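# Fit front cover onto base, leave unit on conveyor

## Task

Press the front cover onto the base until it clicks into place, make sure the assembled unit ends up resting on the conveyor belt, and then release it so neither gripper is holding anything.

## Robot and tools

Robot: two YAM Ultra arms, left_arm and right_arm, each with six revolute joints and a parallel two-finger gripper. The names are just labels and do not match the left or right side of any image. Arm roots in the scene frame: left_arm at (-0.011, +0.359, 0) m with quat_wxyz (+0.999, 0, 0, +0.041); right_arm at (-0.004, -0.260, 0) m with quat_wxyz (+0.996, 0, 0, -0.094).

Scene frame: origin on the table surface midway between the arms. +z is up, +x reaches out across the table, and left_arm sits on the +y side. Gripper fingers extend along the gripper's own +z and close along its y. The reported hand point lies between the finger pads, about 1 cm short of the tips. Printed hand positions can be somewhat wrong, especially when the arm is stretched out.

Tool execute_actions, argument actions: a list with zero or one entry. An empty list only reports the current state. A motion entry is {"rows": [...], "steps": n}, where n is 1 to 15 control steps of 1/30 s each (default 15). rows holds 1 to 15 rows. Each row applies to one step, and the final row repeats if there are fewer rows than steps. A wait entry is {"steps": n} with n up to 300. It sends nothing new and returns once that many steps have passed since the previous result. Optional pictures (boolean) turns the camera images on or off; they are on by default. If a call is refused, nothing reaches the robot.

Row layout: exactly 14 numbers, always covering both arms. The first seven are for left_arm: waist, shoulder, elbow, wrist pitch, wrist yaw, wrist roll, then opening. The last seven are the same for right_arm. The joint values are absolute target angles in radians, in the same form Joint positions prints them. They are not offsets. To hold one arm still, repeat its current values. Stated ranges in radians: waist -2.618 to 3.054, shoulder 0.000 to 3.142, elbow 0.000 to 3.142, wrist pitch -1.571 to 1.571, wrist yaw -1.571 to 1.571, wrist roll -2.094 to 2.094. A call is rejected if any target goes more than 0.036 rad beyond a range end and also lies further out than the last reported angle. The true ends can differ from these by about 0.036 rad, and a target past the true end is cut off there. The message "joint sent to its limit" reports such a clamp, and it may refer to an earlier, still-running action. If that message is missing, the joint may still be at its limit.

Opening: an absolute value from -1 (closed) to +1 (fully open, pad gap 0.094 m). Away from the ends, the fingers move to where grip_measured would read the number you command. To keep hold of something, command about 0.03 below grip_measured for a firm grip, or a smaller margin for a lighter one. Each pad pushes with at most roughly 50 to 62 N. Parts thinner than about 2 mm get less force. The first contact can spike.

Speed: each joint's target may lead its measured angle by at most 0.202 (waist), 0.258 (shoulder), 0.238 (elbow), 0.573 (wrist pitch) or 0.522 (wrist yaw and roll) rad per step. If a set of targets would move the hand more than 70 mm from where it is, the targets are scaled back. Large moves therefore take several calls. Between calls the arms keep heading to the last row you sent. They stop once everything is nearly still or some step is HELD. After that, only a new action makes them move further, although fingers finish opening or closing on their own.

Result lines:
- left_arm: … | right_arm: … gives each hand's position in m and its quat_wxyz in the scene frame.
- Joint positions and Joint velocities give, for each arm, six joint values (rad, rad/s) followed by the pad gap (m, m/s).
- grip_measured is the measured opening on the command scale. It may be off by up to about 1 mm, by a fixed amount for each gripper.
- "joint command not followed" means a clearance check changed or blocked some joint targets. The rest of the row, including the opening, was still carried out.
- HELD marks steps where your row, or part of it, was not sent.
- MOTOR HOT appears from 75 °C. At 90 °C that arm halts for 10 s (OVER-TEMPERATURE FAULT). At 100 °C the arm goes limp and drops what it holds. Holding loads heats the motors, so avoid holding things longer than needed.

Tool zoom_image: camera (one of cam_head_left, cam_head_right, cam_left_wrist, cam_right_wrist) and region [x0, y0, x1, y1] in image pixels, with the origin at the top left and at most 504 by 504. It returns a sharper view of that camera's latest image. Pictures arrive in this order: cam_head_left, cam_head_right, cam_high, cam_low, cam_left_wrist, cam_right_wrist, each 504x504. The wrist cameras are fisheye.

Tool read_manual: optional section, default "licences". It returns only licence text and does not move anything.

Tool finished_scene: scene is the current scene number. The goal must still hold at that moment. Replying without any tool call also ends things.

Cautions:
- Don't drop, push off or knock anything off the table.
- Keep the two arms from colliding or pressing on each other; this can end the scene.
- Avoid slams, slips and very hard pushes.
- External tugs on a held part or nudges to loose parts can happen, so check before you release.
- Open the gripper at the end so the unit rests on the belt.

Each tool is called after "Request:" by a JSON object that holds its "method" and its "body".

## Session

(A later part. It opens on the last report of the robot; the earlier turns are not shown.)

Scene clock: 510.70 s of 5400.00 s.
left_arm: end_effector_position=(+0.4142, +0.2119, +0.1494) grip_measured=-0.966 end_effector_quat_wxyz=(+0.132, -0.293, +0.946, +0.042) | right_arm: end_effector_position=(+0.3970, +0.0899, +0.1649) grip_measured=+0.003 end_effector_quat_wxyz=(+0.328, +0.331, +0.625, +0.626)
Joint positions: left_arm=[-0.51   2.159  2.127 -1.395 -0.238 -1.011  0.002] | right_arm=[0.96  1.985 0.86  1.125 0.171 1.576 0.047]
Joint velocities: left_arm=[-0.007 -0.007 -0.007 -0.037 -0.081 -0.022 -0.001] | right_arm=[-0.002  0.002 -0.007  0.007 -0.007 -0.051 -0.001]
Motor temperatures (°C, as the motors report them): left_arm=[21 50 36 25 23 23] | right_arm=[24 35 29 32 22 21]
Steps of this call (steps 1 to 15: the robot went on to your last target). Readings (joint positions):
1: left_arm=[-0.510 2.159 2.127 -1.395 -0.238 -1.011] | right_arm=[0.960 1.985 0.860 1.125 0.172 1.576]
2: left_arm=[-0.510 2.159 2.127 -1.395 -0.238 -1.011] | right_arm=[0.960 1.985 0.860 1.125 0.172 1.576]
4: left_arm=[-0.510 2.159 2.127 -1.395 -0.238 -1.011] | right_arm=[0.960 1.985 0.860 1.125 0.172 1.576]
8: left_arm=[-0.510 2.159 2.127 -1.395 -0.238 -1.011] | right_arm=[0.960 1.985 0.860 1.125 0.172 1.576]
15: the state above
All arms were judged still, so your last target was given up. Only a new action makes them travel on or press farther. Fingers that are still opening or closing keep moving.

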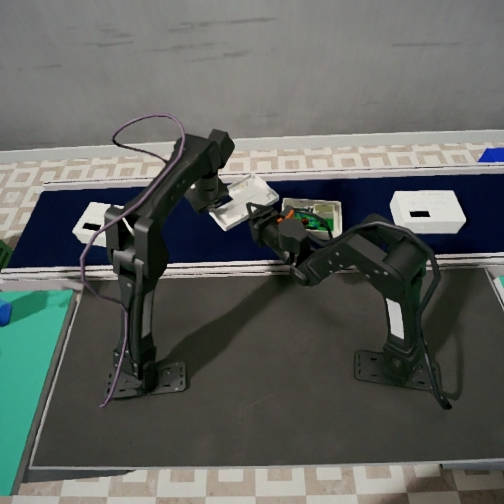

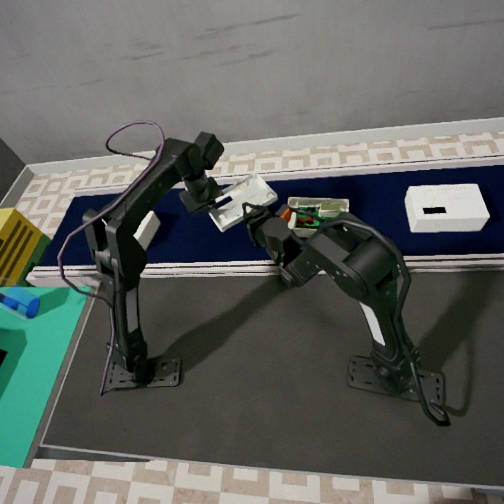

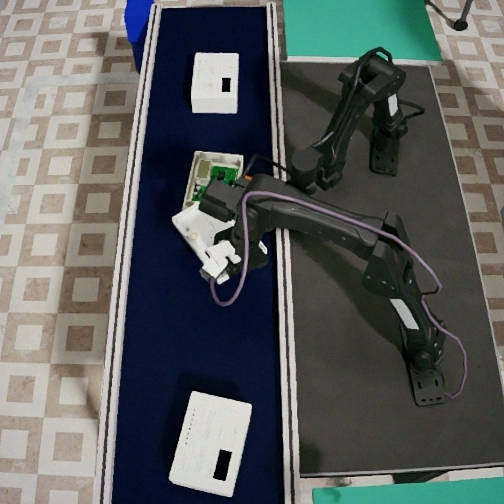

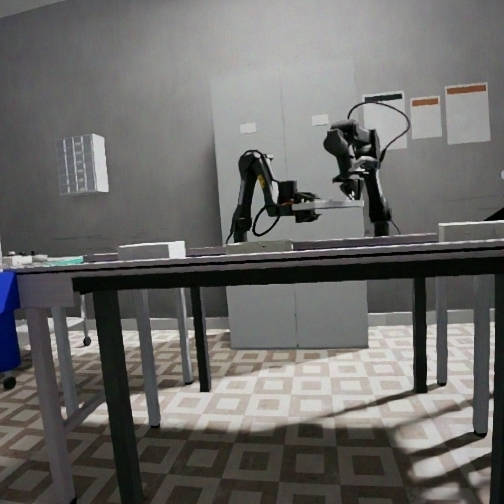

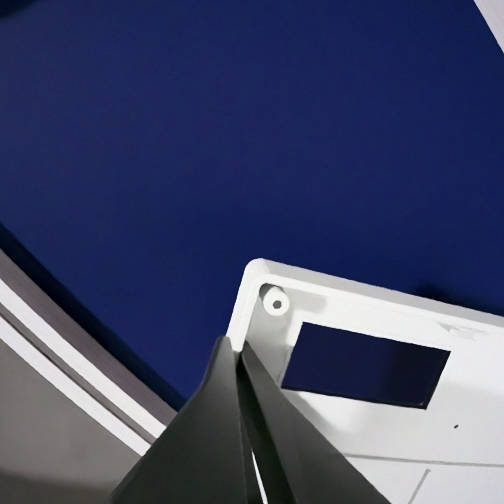

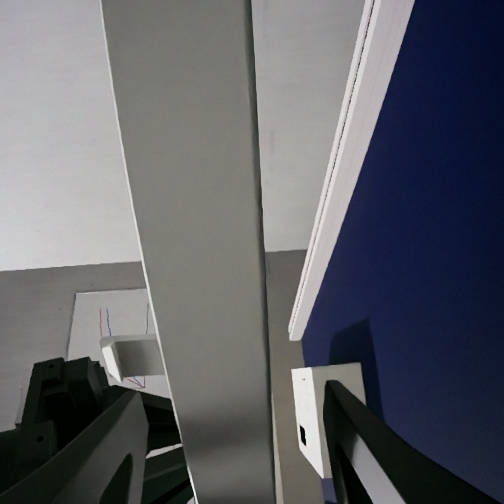

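Request:
{"method": "execute_actions", "body": {"actions": [{"rows": [[-0.516,2.138,2.155,-1.398,-0.248,-1.018,-1, 0.953,1.995,0.885,1.112,0.163,1.575,-0.15],[-0.516,2.138,2.155,-1.398,-0.248,-1.018,-1, 0.953,1.995,0.885,1.112,0.163,1.575,-0.3],[-0.516,2.138,2.155,-1.398,-0.248,-1.018,-1, 0.953,1.995,0.885,1.112,0.163,1.575,-0.4],[-0.516,2.138,2.155,-1.398,-0.248,-1.018,-1, 0.953,1.995,0.885,1.112,0.163,1.575,-0.47]], "steps": 15}]}}

Scene clock: 517.63 s of 5400.00 s.
left_arm: end_effector_position=(+0.4142, +0.2119, +0.1494) grip_measured=-0.966 end_effector_quat_wxyz=(+0.132, -0.293, +0.946, +0.042) | right_arm: end_effector_position=(+0.3970, +0.0899, +0.1649) grip_measured=-0.467 end_effector_quat_wxyz=(+0.328, +0.331, +0.625, +0.626)
Joint positions: left_arm=[-0.51   2.159  2.127 -1.395 -0.238 -1.011  0.002] | right_arm=[0.96  1.985 0.86  1.125 0.171 1.576 0.025]
Joint velocities: left_arm=[ 0.007 -0.002 -0.007 -0.051 -0.051  0.022 -0.   ] | right_arm=[-0.012  0.002 -0.002 -0.125 -0.022 -0.007  0.   ]
Motor temperatures (°C, as the motors report them): left_arm=[21 50 36 25 23 23] | right_arm=[24 35 29 32 22 21]
Steps of this call (steps 1 to 90: nothing new was sent; then 3.43 s passed at rest; steps 91 to 105: all 15 steps of this action). Readings (joint positions):
91: left_arm=[-0.510 2.159 2.127 -1.395 -0.238 -1.011] | right_arm=[0.960 1.985 0.860 1.125 0.171 1.576]
92: left_arm=[-0.510 2.159 2.127 -1.395 -0.238 -1.011] | right_arm=[0.960 1.985 0.860 1.125 0.171 1.576]
94: left_arm=[-0.510 2.159 2.127 -1.395 -0.238 -1.011] | right_arm=[0.960 1.985 0.860 1.125 0.171 1.576]
98: left_arm=[-0.510 2.159 2.127 -1.395 -0.238 -1.011] | right_arm=[0.960 1.985 0.860 1.125 0.171 1.576]
105: the state above

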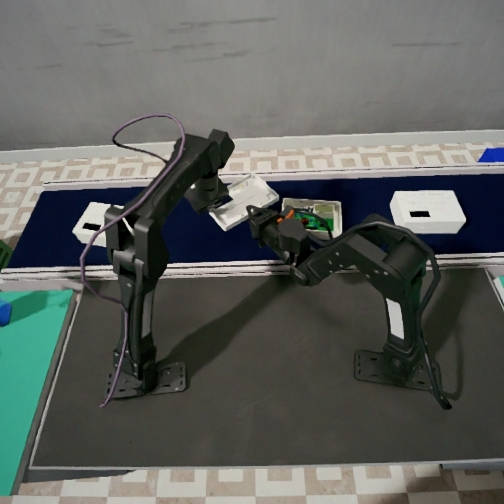

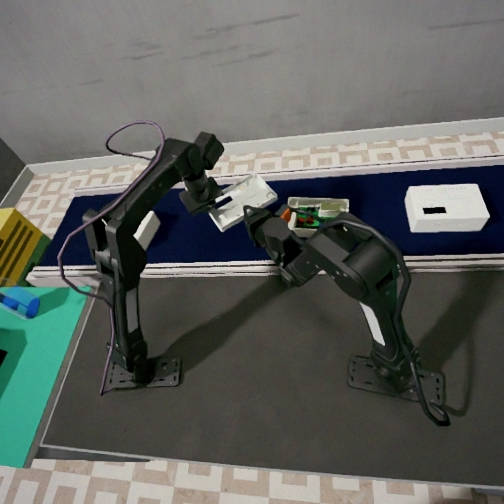

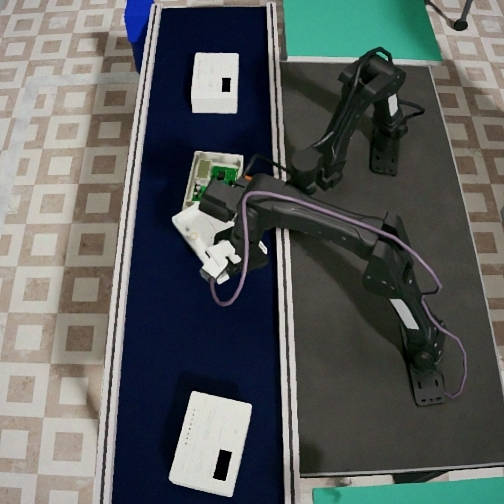

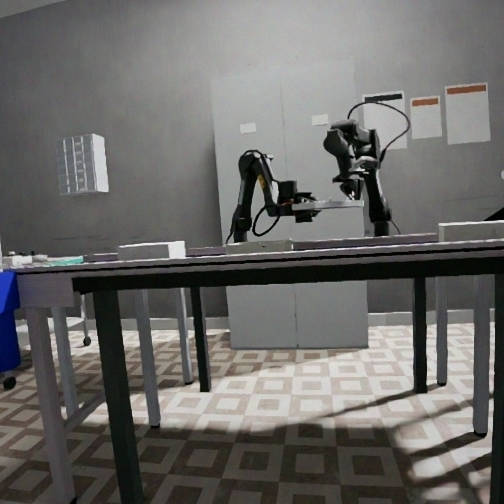

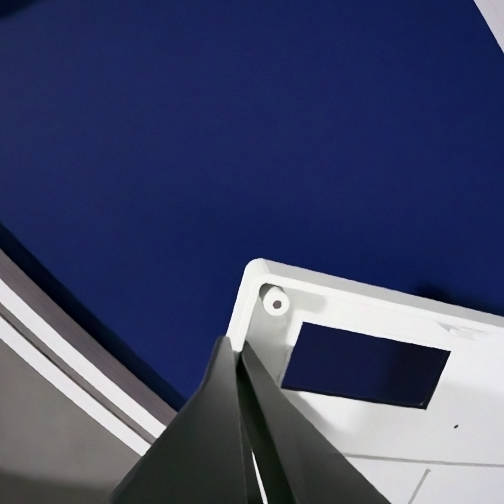

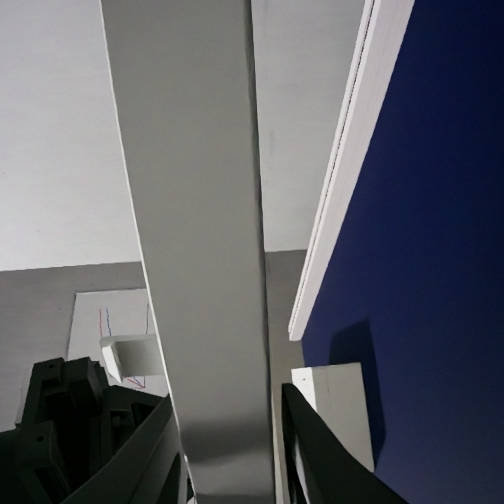

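Request:
{"method": "execute_actions", "body": {"actions": [{"rows": [[-0.516,2.138,2.155,-1.398,-0.248,-1.018,-1, 0.953,1.995,0.885,1.112,0.163,1.575,-0.5],[-0.516,2.138,2.155,-1.398,-0.248,-1.018,-1, 0.953,1.995,0.885,1.112,0.163,1.575,-0.52],[-0.516,2.138,2.155,-1.398,-0.248,-1.018,-1, 0.953,1.995,0.885,1.112,0.163,1.575,-0.54],[-0.516,2.138,2.155,-1.398,-0.248,-1.018,-1, 0.953,1.995,0.885,1.112,0.163,1.575,-0.56],[-0.516,2.138,2.155,-1.398,-0.248,-1.018,-1, 0.953,1.995,0.885,1.112,0.163,1.575,-0.58],[-0.516,2.138,2.155,-1.398,-0.248,-1.018,-1, 0.953,1.995,0.885,1.112,0.163,1.575,-0.6],[-0.516,2.138,2.155,-1.398,-0.248,-1.018,-1, 0.953,1.995,0.885,1.112,0.163,1.575,-0.62]], "steps": 15}]}}

Scene clock: 524.43 s of 5400.00 s.
left_arm: end_effector_position=(+0.4140, +0.2122, +0.1494) grip_measured=-0.966 end_effector_quat_wxyz=(+0.132, -0.293, +0.946, +0.043) | right_arm: end_effector_position=(+0.3968, +0.0903, +0.1642) grip_measured=-0.614 end_effector_quat_wxyz=(+0.327, +0.331, +0.626, +0.626)
Joint positions: left_arm=[-0.51   2.159  2.127 -1.396 -0.239 -1.013  0.002] | right_arm=[0.96  1.985 0.86  1.122 0.169 1.576 0.018]
Joint velocities: left_arm=[ 0.022 -0.007  0.007 -0.051 -0.037 -0.037 -0.   ] | right_arm=[ 0.002 -0.012 -0.012  0.022  0.066  0.037 -0.001]
Motor temperatures (°C, as the motors report them): left_arm=[21 50 36 25 23 23] | right_arm=[24 35 29 32 22 21]
Steps of this call (steps 1 to 15: the robot went on to your last target; steps 16 to 90: nothing new was sent; then 3.30 s passed at rest; steps 91 to 105: all 15 steps of this action). Readings (joint positions):
91: left_arm=[-0.510 2.159 2.127 -1.395 -0.238 -1.011] | right_arm=[0.960 1.985 0.860 1.125 0.171 1.576]
92: left_arm=[-0.510 2.159 2.127 -1.395 -0.238 -1.011] | right_arm=[0.960 1.985 0.860 1.125 0.171 1.576]
94: left_arm=[-0.510 2.159 2.127 -1.395 -0.238 -1.011] | right_arm=[0.960 1.985 0.860 1.125 0.171 1.576]
98: left_arm=[-0.510 2.159 2.127 -1.395 -0.238 -1.011] | right_arm=[0.960 1.985 0.860 1.123 0.171 1.576]
105: the state above

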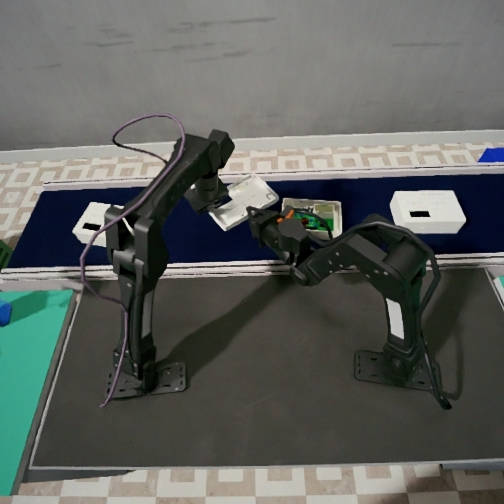

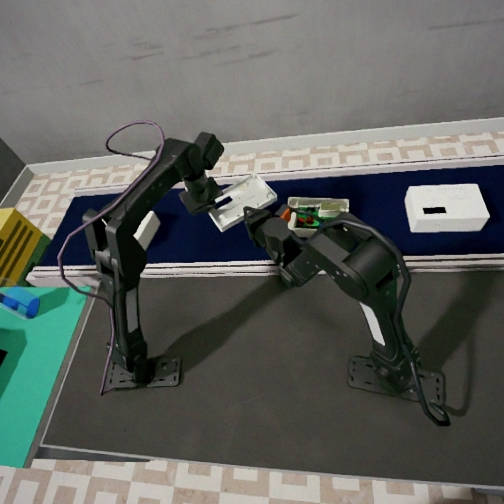

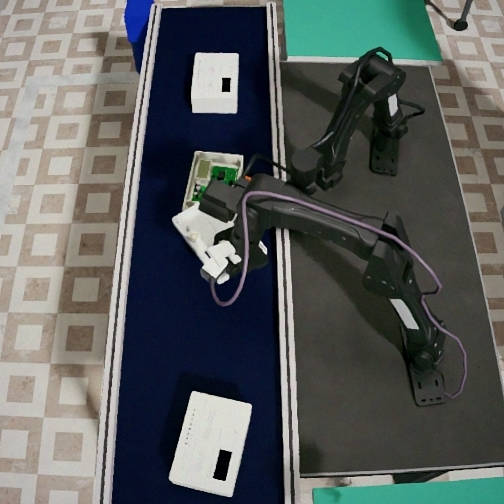

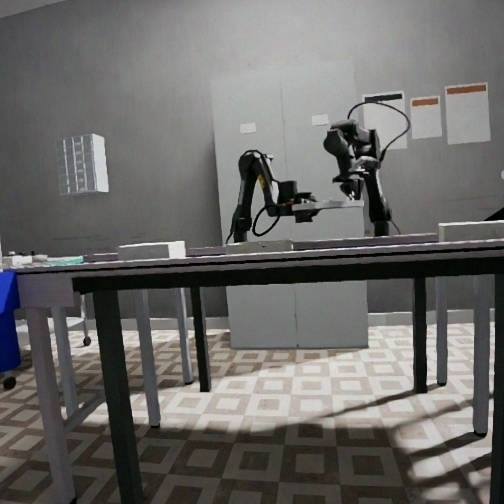

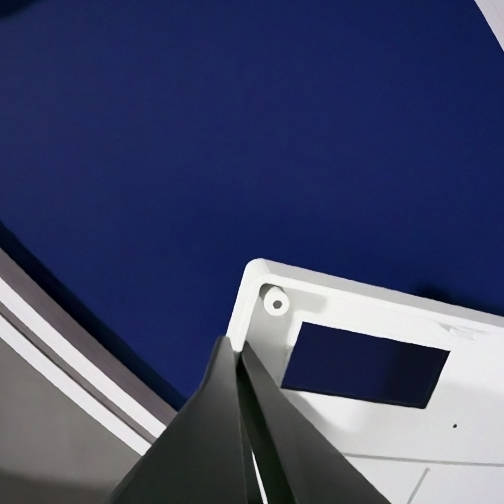

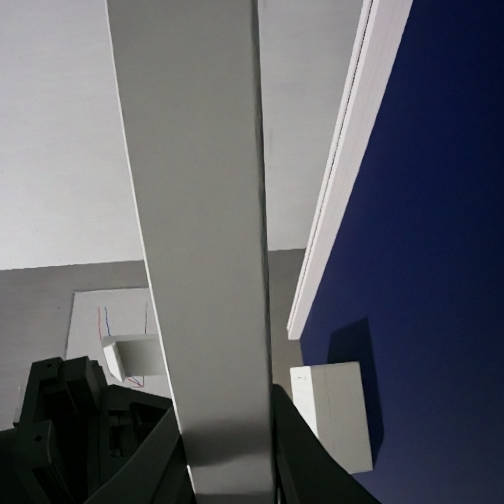

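Request:
{"method": "execute_actions", "body": {"actions": [{"rows": [[-0.516,2.138,2.155,-1.398,-0.248,-1.018,-1, 0.953,1.995,0.885,1.112,0.163,1.575,-0.635],[-0.516,2.138,2.155,-1.398,-0.248,-1.018,-1, 0.953,1.995,0.885,1.112,0.163,1.575,-0.65],[-0.516,2.138,2.155,-1.398,-0.248,-1.018,-1, 0.953,1.995,0.885,1.112,0.163,1.575,-0.66],[-0.516,2.138,2.155,-1.398,-0.248,-1.018,-1, 0.953,1.995,0.885,1.112,0.163,1.575,-0.67]], "steps": 10}], "pictures": false}}

Scene clock: 534.03 s of 5400.00 s.
left_arm: end_effector_position=(+0.4138, +0.2124, +0.1493) grip_measured=-0.966 end_effector_quat_wxyz=(+0.131, -0.293, +0.946, +0.043) | right_arm: end_effector_position=(+0.3966, +0.0905, +0.1636) grip_measured=-0.638 end_effector_quat_wxyz=(+0.327, +0.330, +0.628, +0.625)
Joint positions: left_arm=[-0.51   2.159  2.127 -1.397 -0.24  -1.013  0.002] | right_arm=[0.96  1.985 0.86  1.119 0.168 1.573 0.017]
Joint velocities: left_arm=[ 0.002 -0.007  0.007  0.051  0.051 -0.007 -0.   ] | right_arm=[-0.007 -0.002  0.002 -0.037  0.007  0.007 -0.001]
Motor temperatures (°C, as the motors report them): left_arm=[21 51 36 25 23 23] | right_arm=[24 35 29 32 22 21]
Steps of this call (steps 1 to 15: the robot went on to your last target; steps 16 to 90: nothing new was sent; then 6.27 s passed at rest; steps 91 to 100: all 10 steps of this action). Readings (joint positions):
91: left_arm=[-0.510 2.159 2.127 -1.397 -0.239 -1.013] | right_arm=[0.960 1.985 0.860 1.122 0.169 1.575]
92: left_arm=[-0.510 2.159 2.127 -1.397 -0.239 -1.013] | right_arm=[0.960 1.985 0.860 1.121 0.168 1.574]
94: left_arm=[-0.510 2.159 2.127 -1.397 -0.240 -1.013] | right_arm=[0.960 1.985 0.860 1.120 0.168 1.573]
98: left_arm=[-0.510 2.159 2.127 -1.397 -0.240 -1.013] | right_arm=[0.960 1.985 0.860 1.119 0.168 1.573]
100: the state above

Gripped at 17 mm. Release the left gripper.

Request:
{"method": "execute_actions", "body": {"actions": [{"rows": [[-0.516,2.138,2.155,-1.398,-0.248,-1.018,-0.9, 0.953,1.995,0.885,1.112,0.163,1.575,-0.69],[-0.516,2.138,2.155,-1.398,-0.248,-1.018,-0.8, 0.953,1.995,0.885,1.112,0.163,1.575,-0.69],[-0.516,2.138,2.155,-1.398,-0.248,-1.018,-0.7, 0.953,1.995,0.885,1.112,0.163,1.575,-0.69],[-0.516,2.138,2.155,-1.398,-0.248,-1.018,-0.6, 0.953,1.995,0.885,1.112,0.163,1.575,-0.69]], "steps": 12}]}}

Scene clock: 541.13 s of 5400.00 s.
left_arm: end_effector_position=(+0.4138, +0.2124, +0.1493) grip_measured=-0.602 end_effector_quat_wxyz=(+0.131, -0.294, +0.946, +0.043) | right_arm: end_effector_position=(+0.3966, +0.0904, +0.1580) grip_measured=-0.638 end_effector_quat_wxyz=(+0.324, +0.333, +0.635, +0.617)
Joint positions: left_arm=[-0.51   2.159  2.127 -1.397 -0.24  -1.013  0.019] | right_arm=[0.96  1.985 0.86  1.097 0.168 1.576 0.017]
Joint velocities: left_arm=[ 0.017  0.007  0.002 -0.022 -0.037 -0.11  -0.   ] | right_arm=[-0.012 -0.007 -0.002 -0.095 -0.037 -0.066 -0.001]
Motor temperatures (°C, as the motors report them): left_arm=[21 51 36 25 23 23] | right_arm=[24 35 29 32 22 21]
Steps of this call (steps 1 to 15: the robot went on to your last target; steps 16 to 90: nothing new was sent; then 3.70 s passed at rest; steps 91 to 102: all 12 steps of this action). Readings (joint positions):
91: left_arm=[-0.510 2.159 2.127 -1.397 -0.240 -1.013] | right_arm=[0.960 1.985 0.860 1.118 0.168 1.573]
92: left_arm=[-0.510 2.159 2.127 -1.397 -0.240 -1.013] | right_arm=[0.960 1.985 0.860 1.114 0.168 1.574]
94: left_arm=[-0.510 2.159 2.127 -1.397 -0.240 -1.013] | right_arm=[0.960 1.985 0.860 1.106 0.168 1.575]
98: left_arm=[-0.510 2.159 2.127 -1.397 -0.240 -1.013] | right_arm=[0.960 1.985 0.860 1.099 0.168 1.576]
102: the state above

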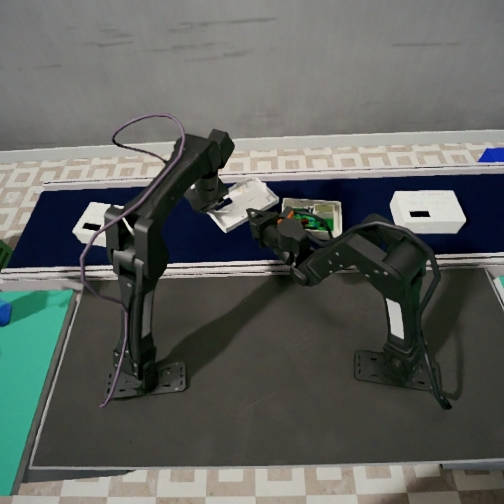

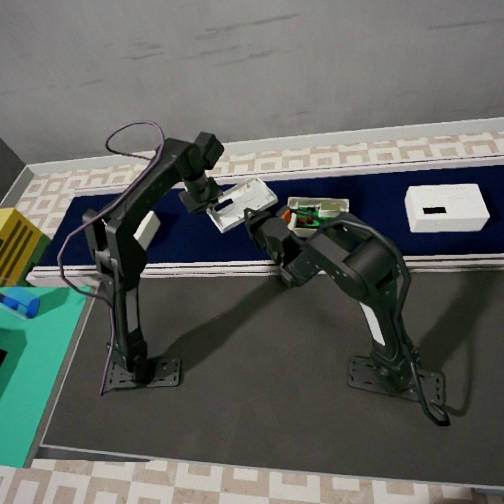

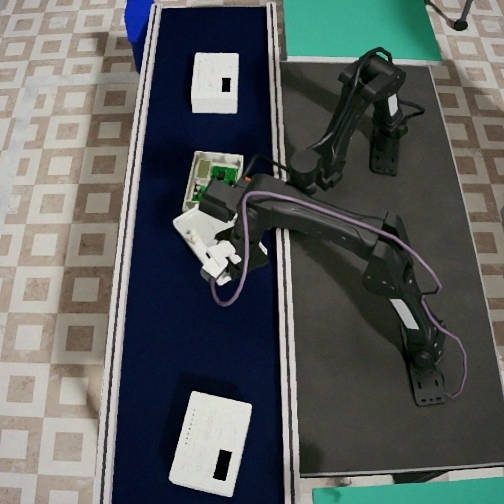

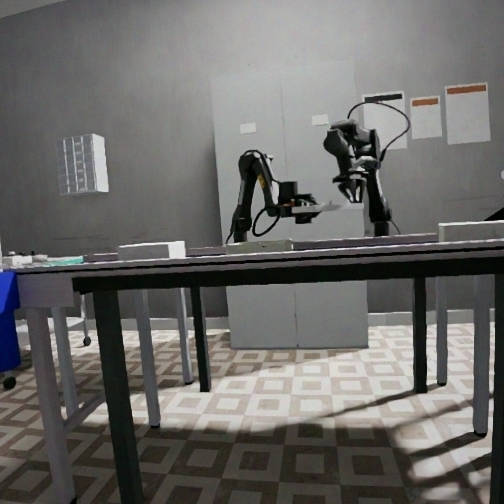

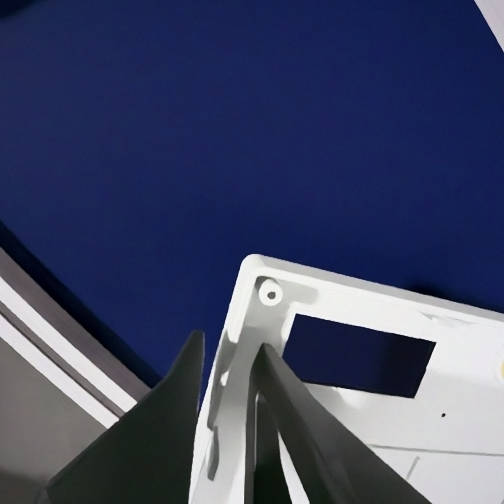

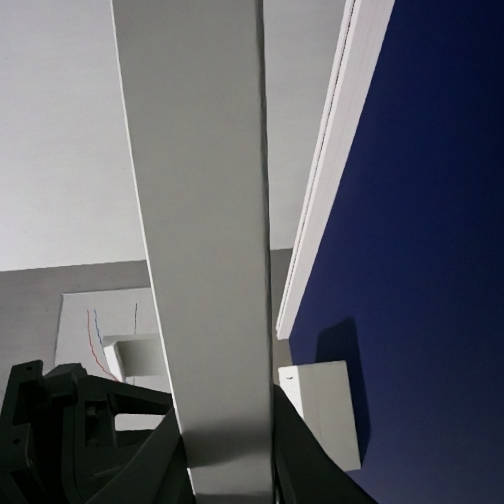

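Request:
{"method": "execute_actions", "body": {"actions": [{"rows": [[-0.512,2.125,2.155,-1.398,-0.245,-1.015,-0.6, 0.953,1.995,0.885,1.112,0.163,1.575,-0.69],[-0.512,2.11,2.155,-1.40,-0.245,-1.015,-0.6, 0.953,1.995,0.885,1.112,0.163,1.575,-0.69],[-0.512,2.095,2.155,-1.405,-0.245,-1.015,-0.6, 0.953,1.995,0.885,1.112,0.163,1.575,-0.69],[-0.512,2.08,2.155,-1.41,-0.245,-1.015,-0.6, 0.953,1.995,0.885,1.112,0.163,1.575,-0.69],[-0.512,2.065,2.155,-1.415,-0.245,-1.015,-0.6, 0.953,1.995,0.885,1.112,0.163,1.575,-0.69],[-0.512,2.05,2.155,-1.42,-0.245,-1.015,-0.6, 0.953,1.995,0.885,1.112,0.163,1.575,-0.69],[-0.512,2.03,2.155,-1.42,-0.245,-1.015,-0.6, 0.953,1.995,0.885,1.112,0.163,1.575,-0.69],[-0.512,2.01,2.155,-1.42,-0.245,-1.015,-0.6, 0.953,1.995,0.885,1.112,0.163,1.575,-0.69],[-0.512,1.99,2.155,-1.42,-0.245,-1.015,-0.6, 0.953,1.995,0.885,1.112,0.163,1.575,-0.69],[-0.50,1.97,2.14,-1.42,-0.245,-1.015,-0.6, 0.953,1.995,0.885,1.112,0.163,1.575,-0.69],[-0.48,1.95,2.12,-1.42,-0.23,-0.97,-0.6, 0.953,1.995,0.885,1.112,0.163,1.575,-0.69],[-0.45,1.93,2.10,-1.42,-0.21,-0.92,-0.6, 0.953,1.995,0.885,1.112,0.163,1.575,-0.69],[-0.42,1.91,2.08,-1.42,-0.19,-0.87,-0.6, 0.953,1.995,0.885,1.112,0.163,1.575,-0.69],[-0.39,1.89,2.06,-1.42,-0.17,-0.8,-0.6, 0.953,1.995,0.885,1.112,0.163,1.575,-0.69],[-0.36,1.87,2.04,-1.42,-0.15,-0.73,-0.6, 0.953,1.995,0.885,1.112,0.163,1.575,-0.69]], "steps": 15}], "pictures": false}}

Request:
{"method": "execute_actions", "body": {"actions": [{"rows": [[-0.33,1.85,2.02,-1.42,-0.14,-0.66,-0.6, 0.953,1.985,0.885,1.12,0.163,1.575,-0.69],[-0.30,1.83,2.0,-1.42,-0.13,-0.6,-0.6, 0.953,1.975,0.885,1.12,0.163,1.575,-0.69],[-0.27,1.81,1.98,-1.42,-0.12,-0.54,-0.6, 0.953,1.965,0.89,1.12,0.163,1.575,-0.69],[-0.24,1.79,1.96,-1.42,-0.11,-0.48,-0.6, 0.953,1.955,0.895,1.115,0.163,1.575,-0.69],[-0.21,1.77,1.94,-1.42,-0.1,-0.42,-0.6, 0.953,1.945,0.90,1.105,0.163,1.575,-0.69],[-0.18,1.75,1.92,-1.42,-0.09,-0.36,-0.6, 0.953,1.935,0.905,1.095,0.163,1.575,-0.69],[-0.15,1.73,1.9,-1.42,-0.08,-0.3,-0.6, 0.953,1.925,0.91,1.085,0.163,1.575,-0.69],[-0.12,1.71,1.88,-1.42,-0.07,-0.25,-0.6, 0.953,1.915,0.915,1.075,0.163,1.575,-0.69],[-0.09,1.69,1.86,-1.42,-0.06,-0.2,-0.6, 0.953,1.905,0.92,1.065,0.163,1.575,-0.69],[-0.06,1.67,1.84,-1.42,-0.05,-0.15,-0.6, 0.953,1.895,0.925,1.055,0.163,1.575,-0.69],[-0.04,1.65,1.82,-1.42,-0.04,-0.1,-0.6, 0.953,1.885,0.93,1.045,0.163,1.575,-0.69],[-0.02,1.63,1.8,-1.42,-0.03,-0.06,-0.6, 0.953,1.875,0.935,1.035,0.163,1.575,-0.69],[-0.01,1.615,1.79,-1.42,-0.02,-0.03,-0.6, 0.953,1.865,0.94,1.025,0.163,1.575,-0.69],[0,1.605,1.78,-1.42,-0.01,-0.01,-0.6, 0.953,1.855,0.945,1.015,0.163,1.575,-0.69],[0,1.6,1.78,-1.42,0,0,-0.6, 0.953,1.85,0.95,1.01,0.163,1.575,-0.69]], "steps": 15}], "pictures": false}}

Request:
{"method": "execute_actions", "body": {"actions": [{"steps": 15}]}}

Scene clock: 570.20 s of 5400.00 s.
left_arm: end_effector_position=(+0.3971, +0.2426, +0.2394) grip_measured=-0.602 end_effector_quat_wxyz=(+0.196, -0.279, +0.940, -0.024) | right_arm: end_effector_position=(+0.3966, +0.0904, +0.1577) grip_measured=-0.638 end_effector_quat_wxyz=(+0.323, +0.333, +0.635, +0.617)
Joint positions: left_arm=[-0.444  1.914  2.093 -1.4   -0.196 -0.905  0.019] | right_arm=[0.96  1.985 0.86  1.096 0.168 1.576 0.017]
Joint velocities: left_arm=[ 0.847 -0.706 -0.466  0.022  0.462  1.15  -0.001] | right_arm=[ 0.017  0.002 -0.007  0.037 -0.022  0.037  0.001]
Motor temperatures (°C, as the motors report them): left_arm=[21 52 36 24 23 23] | right_arm=[24 35 30 34 22 21]
Steps of this call (steps 1 to 15: the robot went on to your last target; steps 16 to 90: nothing new was sent; then 25.57 s passed at rest; steps 91 to 105: all 15 steps of this action). Readings (joint positions):
91: left_arm=[-0.510 2.158 2.127 -1.397 -0.240 -1.013] | right_arm=[0.960 1.985 0.860 1.096 0.168 1.576]
92: left_arm=[-0.510 2.156 2.127 -1.397 -0.240 -1.013] | right_arm=[0.960 1.985 0.860 1.096 0.168 1.576]
94: left_arm=[-0.510 2.144 2.127 -1.397 -0.240 -1.013] | right_arm=[0.960 1.985 0.860 1.096 0.168 1.576]
98: left_arm=[-0.510 2.083 2.127 -1.400 -0.240 -1.013] | right_arm=[0.960 1.985 0.860 1.096 0.168 1.576]
105: the state above

Scene clock: 570.70 s of 5400.00 s.
left_arm: end_effector_position=(+0.3350, +0.3949, +0.2454) grip_measured=-0.602 end_effector_quat_wxyz=(+0.160, -0.116, +0.980, +0.020) | right_arm: end_effector_position=(+0.3994, +0.0932, +0.2029) grip_measured=-0.638 end_effector_quat_wxyz=(+0.330, +0.327, +0.616, +0.636)
Joint positions: left_arm=[-0.008  1.639  1.803 -1.415 -0.053 -0.153  0.019] | right_arm=[0.96  1.901 0.909 1.02  0.168 1.576 0.017]
Joint velocities: left_arm=[ 0.291 -0.437 -0.188 -0.154  0.168  0.989 -0.   ] | right_arm=[-0.012 -0.335  0.178 -0.154  0.007 -0.022 -0.001]
Motor temperatures (°C, as the motors report them): left_arm=[21 52 36 24 23 23] | right_arm=[24 35 30 34 22 21]
Steps of this call (steps 1 to 15: all 15 steps of this action). Readings (joint positions):
1: left_arm=[-0.410 1.891 2.075 -1.400 -0.184 -0.860] | right_arm=[0.960 1.985 0.860 1.096 0.168 1.576]
2: left_arm=[-0.374 1.870 2.056 -1.401 -0.173 -0.812] | right_arm=[0.960 1.985 0.860 1.096 0.168 1.576]
4: left_arm=[-0.299 1.835 2.014 -1.402 -0.156 -0.710] | right_arm=[0.960 1.985 0.860 1.096 0.168 1.576]
8: left_arm=[-0.172 1.771 1.926 -1.405 -0.118 -0.490] | right_arm=[0.960 1.978 0.871 1.074 0.168 1.576]
15: the state above

Scene clock: 571.20 s of 5400.00 s.
left_arm: end_effector_position=(+0.3302, +0.3890, +0.2529) grip_measured=-0.602 end_effector_quat_wxyz=(+0.169, -0.046, +0.984, +0.010) | right_arm: end_effector_position=(+0.3996, +0.0934, +0.2192) grip_measured=-0.638 end_effector_quat_wxyz=(+0.332, +0.325, +0.609, +0.643)
Joint positions: left_arm=[-0.001  1.61   1.798 -1.418 -0.007 -0.01   0.019] | right_arm=[0.96  1.872 0.927 0.995 0.168 1.576 0.017]
Joint velocities: left_arm=[ 0.012 -0.012  0.017 -0.007  0.051 -0.007  0.001] | right_arm=[ 0.002 -0.012 -0.002 -0.022 -0.037 -0.037 -0.   ]
Motor temperatures (°C, as the motors report them): left_arm=[21 51 36 24 23 23] | right_arm=[24 35 30 34 22 21]
Steps of this call (steps 1 to 15: the robot went on to your last target). Readings (joint positions):
1: left_arm=[-0.002 1.627 1.799 -1.417 -0.046 -0.123] | right_arm=[0.960 1.891 0.915 1.016 0.168 1.576]
2: left_arm=[-0.001 1.619 1.798 -1.418 -0.039 -0.100] | right_arm=[0.960 1.883 0.920 1.016 0.168 1.576]
4: left_arm=[-0.001 1.611 1.798 -1.418 -0.026 -0.066] | right_arm=[0.960 1.874 0.926 1.016 0.168 1.576]
8: left_arm=[-0.001 1.610 1.798 -1.418 -0.014 -0.030] | right_arm=[0.960 1.872 0.927 1.006 0.168 1.576]
15: the state above

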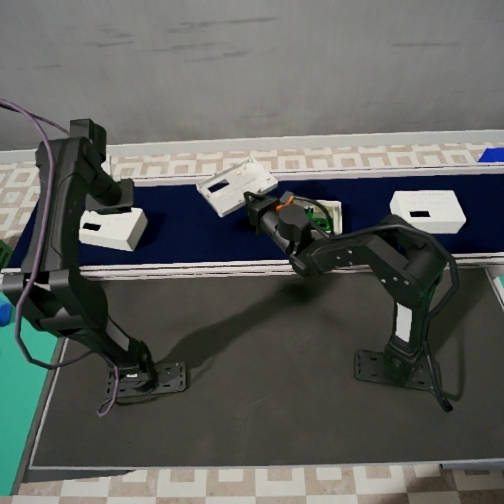

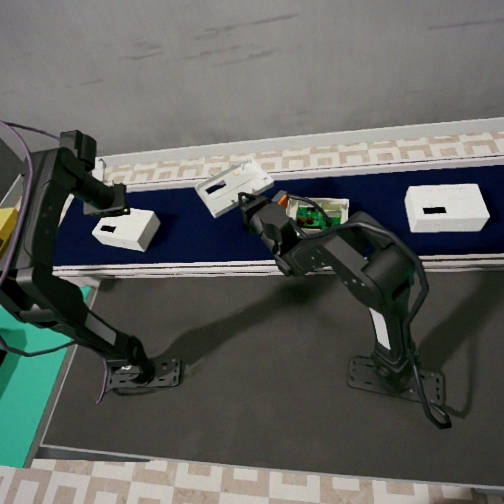

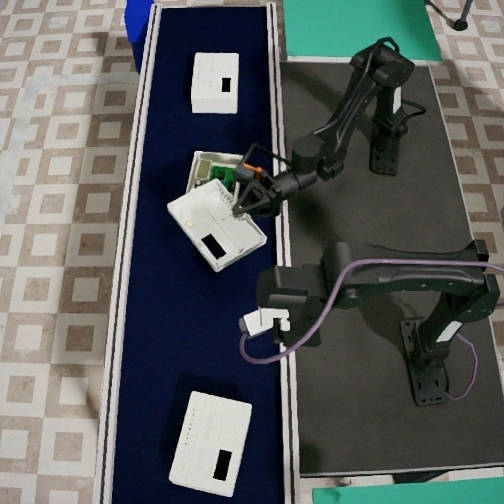

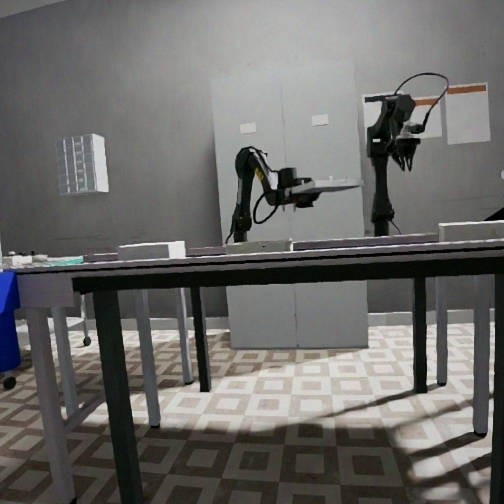

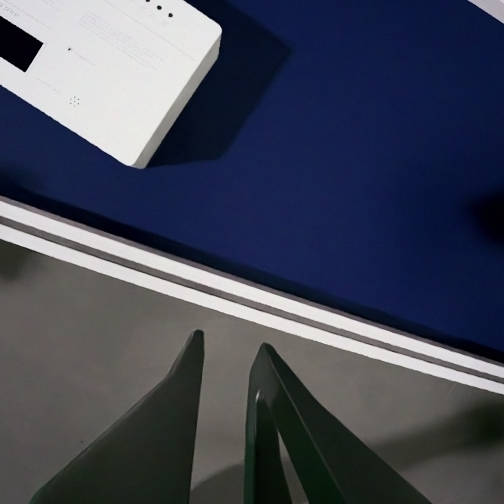

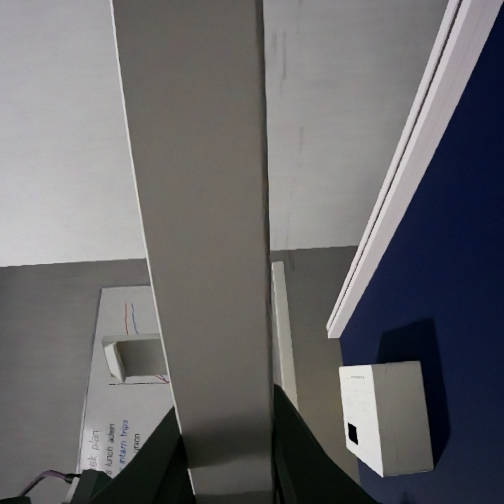

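Request:
{"method": "execute_actions", "body": {"actions": [{"rows": [[0,1.6,1.78,-1.42,0,0,-0.6, 0.953,1.85,0.95,1.01,0.163,1.55,-0.69],[0,1.6,1.78,-1.42,0,0,-0.6, 0.953,1.85,0.95,1.01,0.163,1.5,-0.69],[0,1.6,1.78,-1.42,0,0,-0.6, 0.953,1.85,0.95,1.01,0.163,1.44,-0.69],[0,1.6,1.78,-1.42,0,0,-0.6, 0.953,1.85,0.95,1.01,0.163,1.37,-0.69],[0,1.6,1.78,-1.42,0,0,-0.6, 0.953,1.85,0.95,1.01,0.163,1.3,-0.69],[0,1.6,1.78,-1.42,0,0,-0.6, 0.953,1.85,0.95,1.01,0.163,1.23,-0.69],[0,1.6,1.78,-1.42,0,0,-0.6, 0.953,1.85,0.95,1.01,0.163,1.16,-0.69],[0,1.6,1.78,-1.42,0,0,-0.6, 0.953,1.85,0.95,1.01,0.163,1.09,-0.69],[0,1.6,1.78,-1.42,0,0,-0.6, 0.953,1.85,0.95,1.01,0.163,1.02,-0.69],[0,1.6,1.78,-1.42,0,0,-0.6, 0.953,1.85,0.95,1.01,0.163,0.95,-0.69],[0,1.6,1.78,-1.42,0,0,-0.6, 0.953,1.85,0.95,1.01,0.163,0.88,-0.69],[0,1.6,1.78,-1.42,0,0,-0.6, 0.953,1.85,0.95,1.01,0.163,0.81,-0.69],[0,1.6,1.78,-1.42,0,0,-0.6, 0.953,1.85,0.95,1.01,0.163,0.74,-0.69],[0,1.6,1.78,-1.42,0,0,-0.6, 0.953,1.85,0.95,1.01,0.163,0.67,-0.69],[0,1.6,1.78,-1.42,0,0,-0.6, 0.953,1.85,0.95,1.01,0.163,0.6,-0.69]], "steps": 15}], "pictures": false}}

Request:
{"method": "execute_actions", "body": {"actions": [{"rows": [[0,1.6,1.78,-1.42,0,0,-0.6, 0.953,1.85,0.95,1.01,0.163,0.525,-0.69],[0,1.6,1.78,-1.42,0,0,-0.6, 0.953,1.85,0.95,1.01,0.163,0.45,-0.69],[0,1.6,1.78,-1.42,0,0,-0.6, 0.953,1.85,0.95,1.01,0.163,0.375,-0.69],[0,1.6,1.78,-1.42,0,0,-0.6, 0.953,1.85,0.95,1.01,0.163,0.3,-0.69],[0,1.6,1.78,-1.42,0,0,-0.6, 0.953,1.85,0.95,1.01,0.163,0.225,-0.69],[0,1.6,1.78,-1.42,0,0,-0.6, 0.953,1.85,0.95,1.01,0.163,0.15,-0.69],[0,1.6,1.78,-1.42,0,0,-0.6, 0.953,1.85,0.95,1.01,0.163,0.075,-0.69],[0,1.6,1.78,-1.42,0,0,-0.6, 0.953,1.85,0.95,1.01,0.163,0,-0.69],[0,1.6,1.78,-1.42,0,0,-0.6, 0.953,1.85,0.95,1.01,0.163,-0.075,-0.69],[0,1.6,1.78,-1.42,0,0,-0.6, 0.953,1.85,0.95,1.01,0.163,-0.15,-0.69],[0,1.6,1.78,-1.42,0,0,-0.6, 0.953,1.85,0.95,1.01,0.163,-0.225,-0.69],[0,1.6,1.78,-1.42,0,0,-0.6, 0.953,1.85,0.95,1.01,0.163,-0.3,-0.69],[0,1.6,1.78,-1.42,0,0,-0.6, 0.953,1.85,0.95,1.01,0.163,-0.375,-0.69],[0,1.6,1.78,-1.42,0,0,-0.6, 0.953,1.85,0.95,1.01,0.163,-0.45,-0.69],[0,1.6,1.78,-1.42,0,0,-0.6, 0.953,1.85,0.95,1.01,0.163,-0.525,-0.69]], "steps": 15}], "pictures": false}}

Request:
{"method": "execute_actions", "body": {"actions": [{"rows": [[0,1.6,1.78,-1.42,0,0,-0.6, 0.953,1.85,0.95,1.01,0.163,-0.6,-0.69],[0,1.6,1.78,-1.42,0,0,-0.6, 0.953,1.85,0.95,1.01,0.163,-0.675,-0.69],[0,1.6,1.78,-1.42,0,0,-0.6, 0.953,1.85,0.95,1.01,0.163,-0.75,-0.69],[0,1.6,1.78,-1.42,0,0,-0.6, 0.953,1.85,0.95,1.01,0.163,-0.825,-0.69],[0,1.6,1.78,-1.42,0,0,-0.6, 0.953,1.85,0.95,1.01,0.163,-0.9,-0.69],[0,1.6,1.78,-1.42,0,0,-0.6, 0.953,1.85,0.95,1.01,0.163,-0.975,-0.69],[0,1.6,1.78,-1.42,0,0,-0.6, 0.953,1.85,0.95,1.01,0.163,-1.05,-0.69],[0,1.6,1.78,-1.42,0,0,-0.6, 0.953,1.85,0.95,1.01,0.163,-1.125,-0.69],[0,1.6,1.78,-1.42,0,0,-0.6, 0.953,1.85,0.95,1.01,0.163,-1.2,-0.69],[0,1.6,1.78,-1.42,0,0,-0.6, 0.953,1.85,0.95,1.01,0.163,-1.275,-0.69],[0,1.6,1.78,-1.42,0,0,-0.6, 0.953,1.85,0.95,1.01,0.163,-1.35,-0.69],[0,1.6,1.78,-1.42,0,0,-0.6, 0.953,1.85,0.95,1.01,0.163,-1.42,-0.69],[0,1.6,1.78,-1.42,0,0,-0.6, 0.953,1.85,0.95,1.01,0.163,-1.48,-0.69],[0,1.6,1.78,-1.42,0,0,-0.6, 0.953,1.85,0.95,1.01,0.163,-1.53,-0.69],[0,1.6,1.78,-1.42,0,0,-0.6, 0.953,1.85,0.95,1.01,0.163,-1.567,-0.69]], "steps": 15}], "pictures": false}}

Request:
{"method": "execute_actions", "body": {"actions": [{"steps": 20}]}}

Scene clock: 600.00 s of 5400.00 s.
left_arm: end_effector_position=(+0.3302, +0.3887, +0.2529) grip_measured=-0.602 end_effector_quat_wxyz=(+0.169, -0.043, +0.985, +0.009) | right_arm: end_effector_position=(+0.3996, +0.0934, +0.2187) grip_measured=-0.638 end_effector_quat_wxyz=(+0.527, +0.102, +0.683, +0.495)
Joint positions: left_arm=[-0.001  1.61   1.798 -1.418 -0.006 -0.006  0.019] | right_arm=[0.96  1.872 0.927 0.993 0.168 0.895 0.017]
Joint velocities: left_arm=[ 0.002 -0.012  0.002  0.022  0.022 -0.007 -0.   ] | right_arm=[ 0.002  0.002 -0.007  0.051  0.066 -1.941 -0.   ]
Motor temperatures (°C, as the motors report them): left_arm=[21 44 33 25 23 23] | right_arm=[24 37 30 34 22 21]
Steps of this call (steps 1 to 15: the robot went on to your last target; steps 16 to 90: nothing new was sent; then 25.30 s passed at rest; steps 91 to 105: all 15 steps of this action). Readings (joint positions):
91: left_arm=[-0.001 1.610 1.798 -1.418 -0.006 -0.006] | right_arm=[0.960 1.872 0.927 0.993 0.168 1.574]
92: left_arm=[-0.001 1.610 1.798 -1.418 -0.006 -0.006] | right_arm=[0.960 1.872 0.927 0.993 0.168 1.564]
94: left_arm=[-0.001 1.610 1.798 -1.418 -0.006 -0.006] | right_arm=[0.960 1.872 0.927 0.993 0.168 1.516]
98: left_arm=[-0.001 1.610 1.798 -1.418 -0.006 -0.006] | right_arm=[0.960 1.872 0.927 0.993 0.168 1.333]
105: the state above

Scene clock: 600.50 s of 5400.00 s.
left_arm: end_effector_position=(+0.3302, +0.3887, +0.2529) grip_measured=-0.602 end_effector_quat_wxyz=(+0.169, -0.043, +0.985, +0.009) | right_arm: end_effector_position=(+0.3996, +0.0934, +0.2186) grip_measured=-0.639 end_effector_quat_wxyz=(+0.708, -0.269, +0.636, +0.148)
Joint positions: left_arm=[-0.001  1.61   1.798 -1.418 -0.006 -0.006  0.019] | right_arm=[ 0.96   1.872  0.927  0.992  0.168 -0.202  0.017]
Joint velocities: left_arm=[ 0.007 -0.012  0.017 -0.007  0.037  0.022  0.001] | right_arm=[-0.007  0.002 -0.002  0.007  0.037 -2.147 -0.001]
Motor temperatures (°C, as the motors report them): left_arm=[21 44 33 25 23 23] | right_arm=[24 37 30 34 22 21]
Steps of this call (steps 1 to 15: all 15 steps of this action). Readings (joint positions):
1: left_arm=[-0.001 1.610 1.798 -1.418 -0.006 -0.006] | right_arm=[0.960 1.872 0.927 0.993 0.168 0.826]
2: left_arm=[-0.001 1.610 1.798 -1.418 -0.006 -0.006] | right_arm=[0.960 1.872 0.927 0.992 0.168 0.757]
4: left_arm=[-0.001 1.610 1.798 -1.418 -0.006 -0.006] | right_arm=[0.960 1.872 0.927 0.992 0.168 0.614]
8: left_arm=[-0.001 1.610 1.798 -1.418 -0.006 -0.006] | right_arm=[0.960 1.872 0.927 0.992 0.168 0.322]
15: the state above

Scene clock: 601.00 s of 5400.00 s.
left_arm: end_effector_position=(+0.3302, +0.3887, +0.2529) grip_measured=-0.602 end_effector_quat_wxyz=(+0.169, -0.043, +0.985, +0.009) | right_arm: end_effector_position=(+0.3996, +0.0934, +0.2183) grip_measured=-0.639 end_effector_quat_wxyz=(+0.679, -0.563, +0.400, -0.246)
Joint positions: left_arm=[-0.001  1.61   1.798 -1.418 -0.006 -0.005  0.019] | right_arm=[ 0.96   1.872  0.927  0.991  0.168 -1.308  0.017]
Joint velocities: left_arm=[ 0.007  0.007 -0.012  0.051 -0.037  0.037  0.001] | right_arm=[ 0.017 -0.017 -0.017 -0.007 -0.037 -1.751  0.001]
Motor temperatures (°C, as the motors report them): left_arm=[21 44 33 25 23 23] | right_arm=[24 37 30 34 22 21]
Steps of this call (steps 1 to 15: all 15 steps of this action). Readings (joint positions):
1: left_arm=[-0.001 1.610 1.798 -1.418 -0.006 -0.006] | right_arm=[0.960 1.872 0.927 0.992 0.168 -0.277]
2: left_arm=[-0.001 1.610 1.798 -1.418 -0.006 -0.006] | right_arm=[0.960 1.872 0.927 0.992 0.168 -0.352]
4: left_arm=[-0.001 1.610 1.798 -1.418 -0.006 -0.005] | right_arm=[0.960 1.872 0.927 0.992 0.168 -0.503]
8: left_arm=[-0.001 1.610 1.798 -1.418 -0.006 -0.005] | right_arm=[0.960 1.872 0.927 0.992 0.168 -0.804]
15: the state above

Scene clock: 601.67 s of 5400.00 s.
left_arm: end_effector_position=(+0.3302, +0.3887, +0.2529) grip_measured=-0.602 end_effector_quat_wxyz=(+0.169, -0.043, +0.985, +0.009) | right_arm: end_effector_position=(+0.3996, +0.0934, +0.2181) grip_measured=-0.639 end_effector_quat_wxyz=(+0.642, -0.610, +0.325, -0.331)
Joint positions: left_arm=[-0.001  1.61   1.798 -1.418 -0.006 -0.005  0.019] | right_arm=[ 0.96   1.872  0.927  0.99   0.168 -1.565  0.017]
Joint velocities: left_arm=[-0.012 -0.007  0.022  0.007 -0.037 -0.007 -0.   ] | right_arm=[-0.012 -0.027  0.007 -0.066  0.11  -0.007  0.   ]
Motor temperatures (°C, as the motors report them): left_arm=[21 44 33 25 23 23] | right_arm=[24 37 30 34 22 21]
Steps of this call (steps 1 to 20: the robot went on to your last target). Readings (joint positions):
1: left_arm=[-0.001 1.610 1.798 -1.418 -0.006 -0.005] | right_arm=[0.960 1.872 0.927 0.991 0.168 -1.361]
2: left_arm=[-0.001 1.610 1.798 -1.418 -0.006 -0.005] | right_arm=[0.960 1.872 0.927 0.991 0.168 -1.402]
4: left_arm=[-0.001 1.610 1.798 -1.418 -0.006 -0.005] | right_arm=[0.960 1.872 0.927 0.991 0.168 -1.463]
8: left_arm=[-0.001 1.610 1.798 -1.418 -0.006 -0.005] | right_arm=[0.960 1.872 0.927 0.990 0.168 -1.525]
20: the state above

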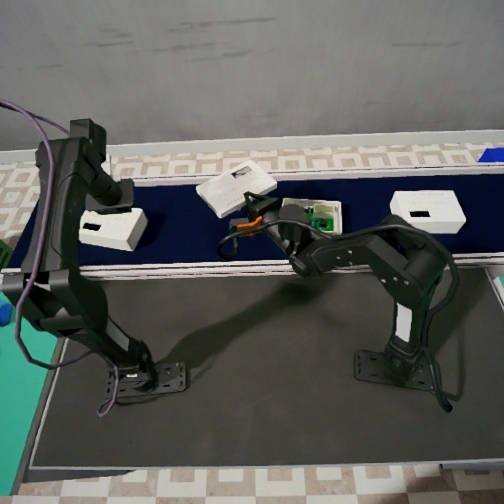

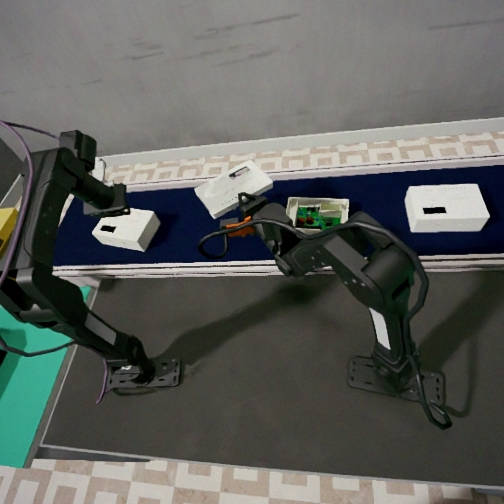

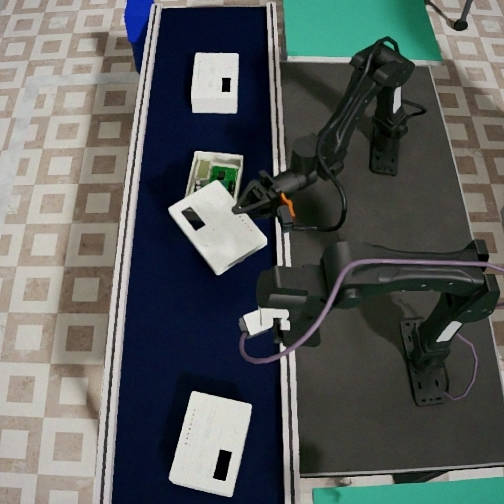

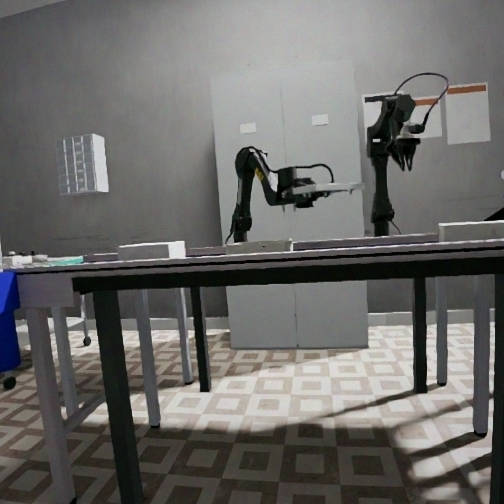

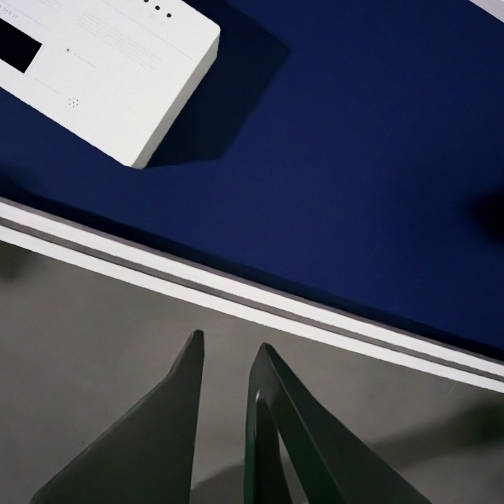

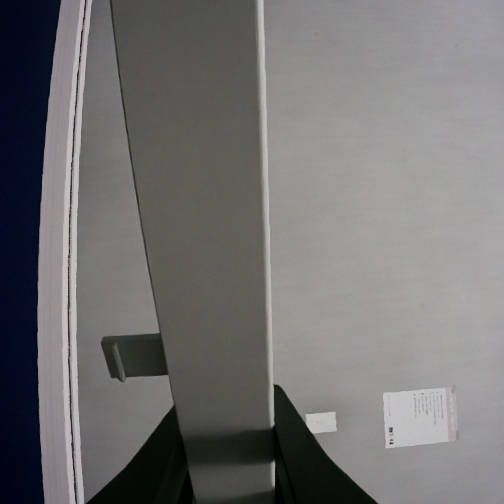

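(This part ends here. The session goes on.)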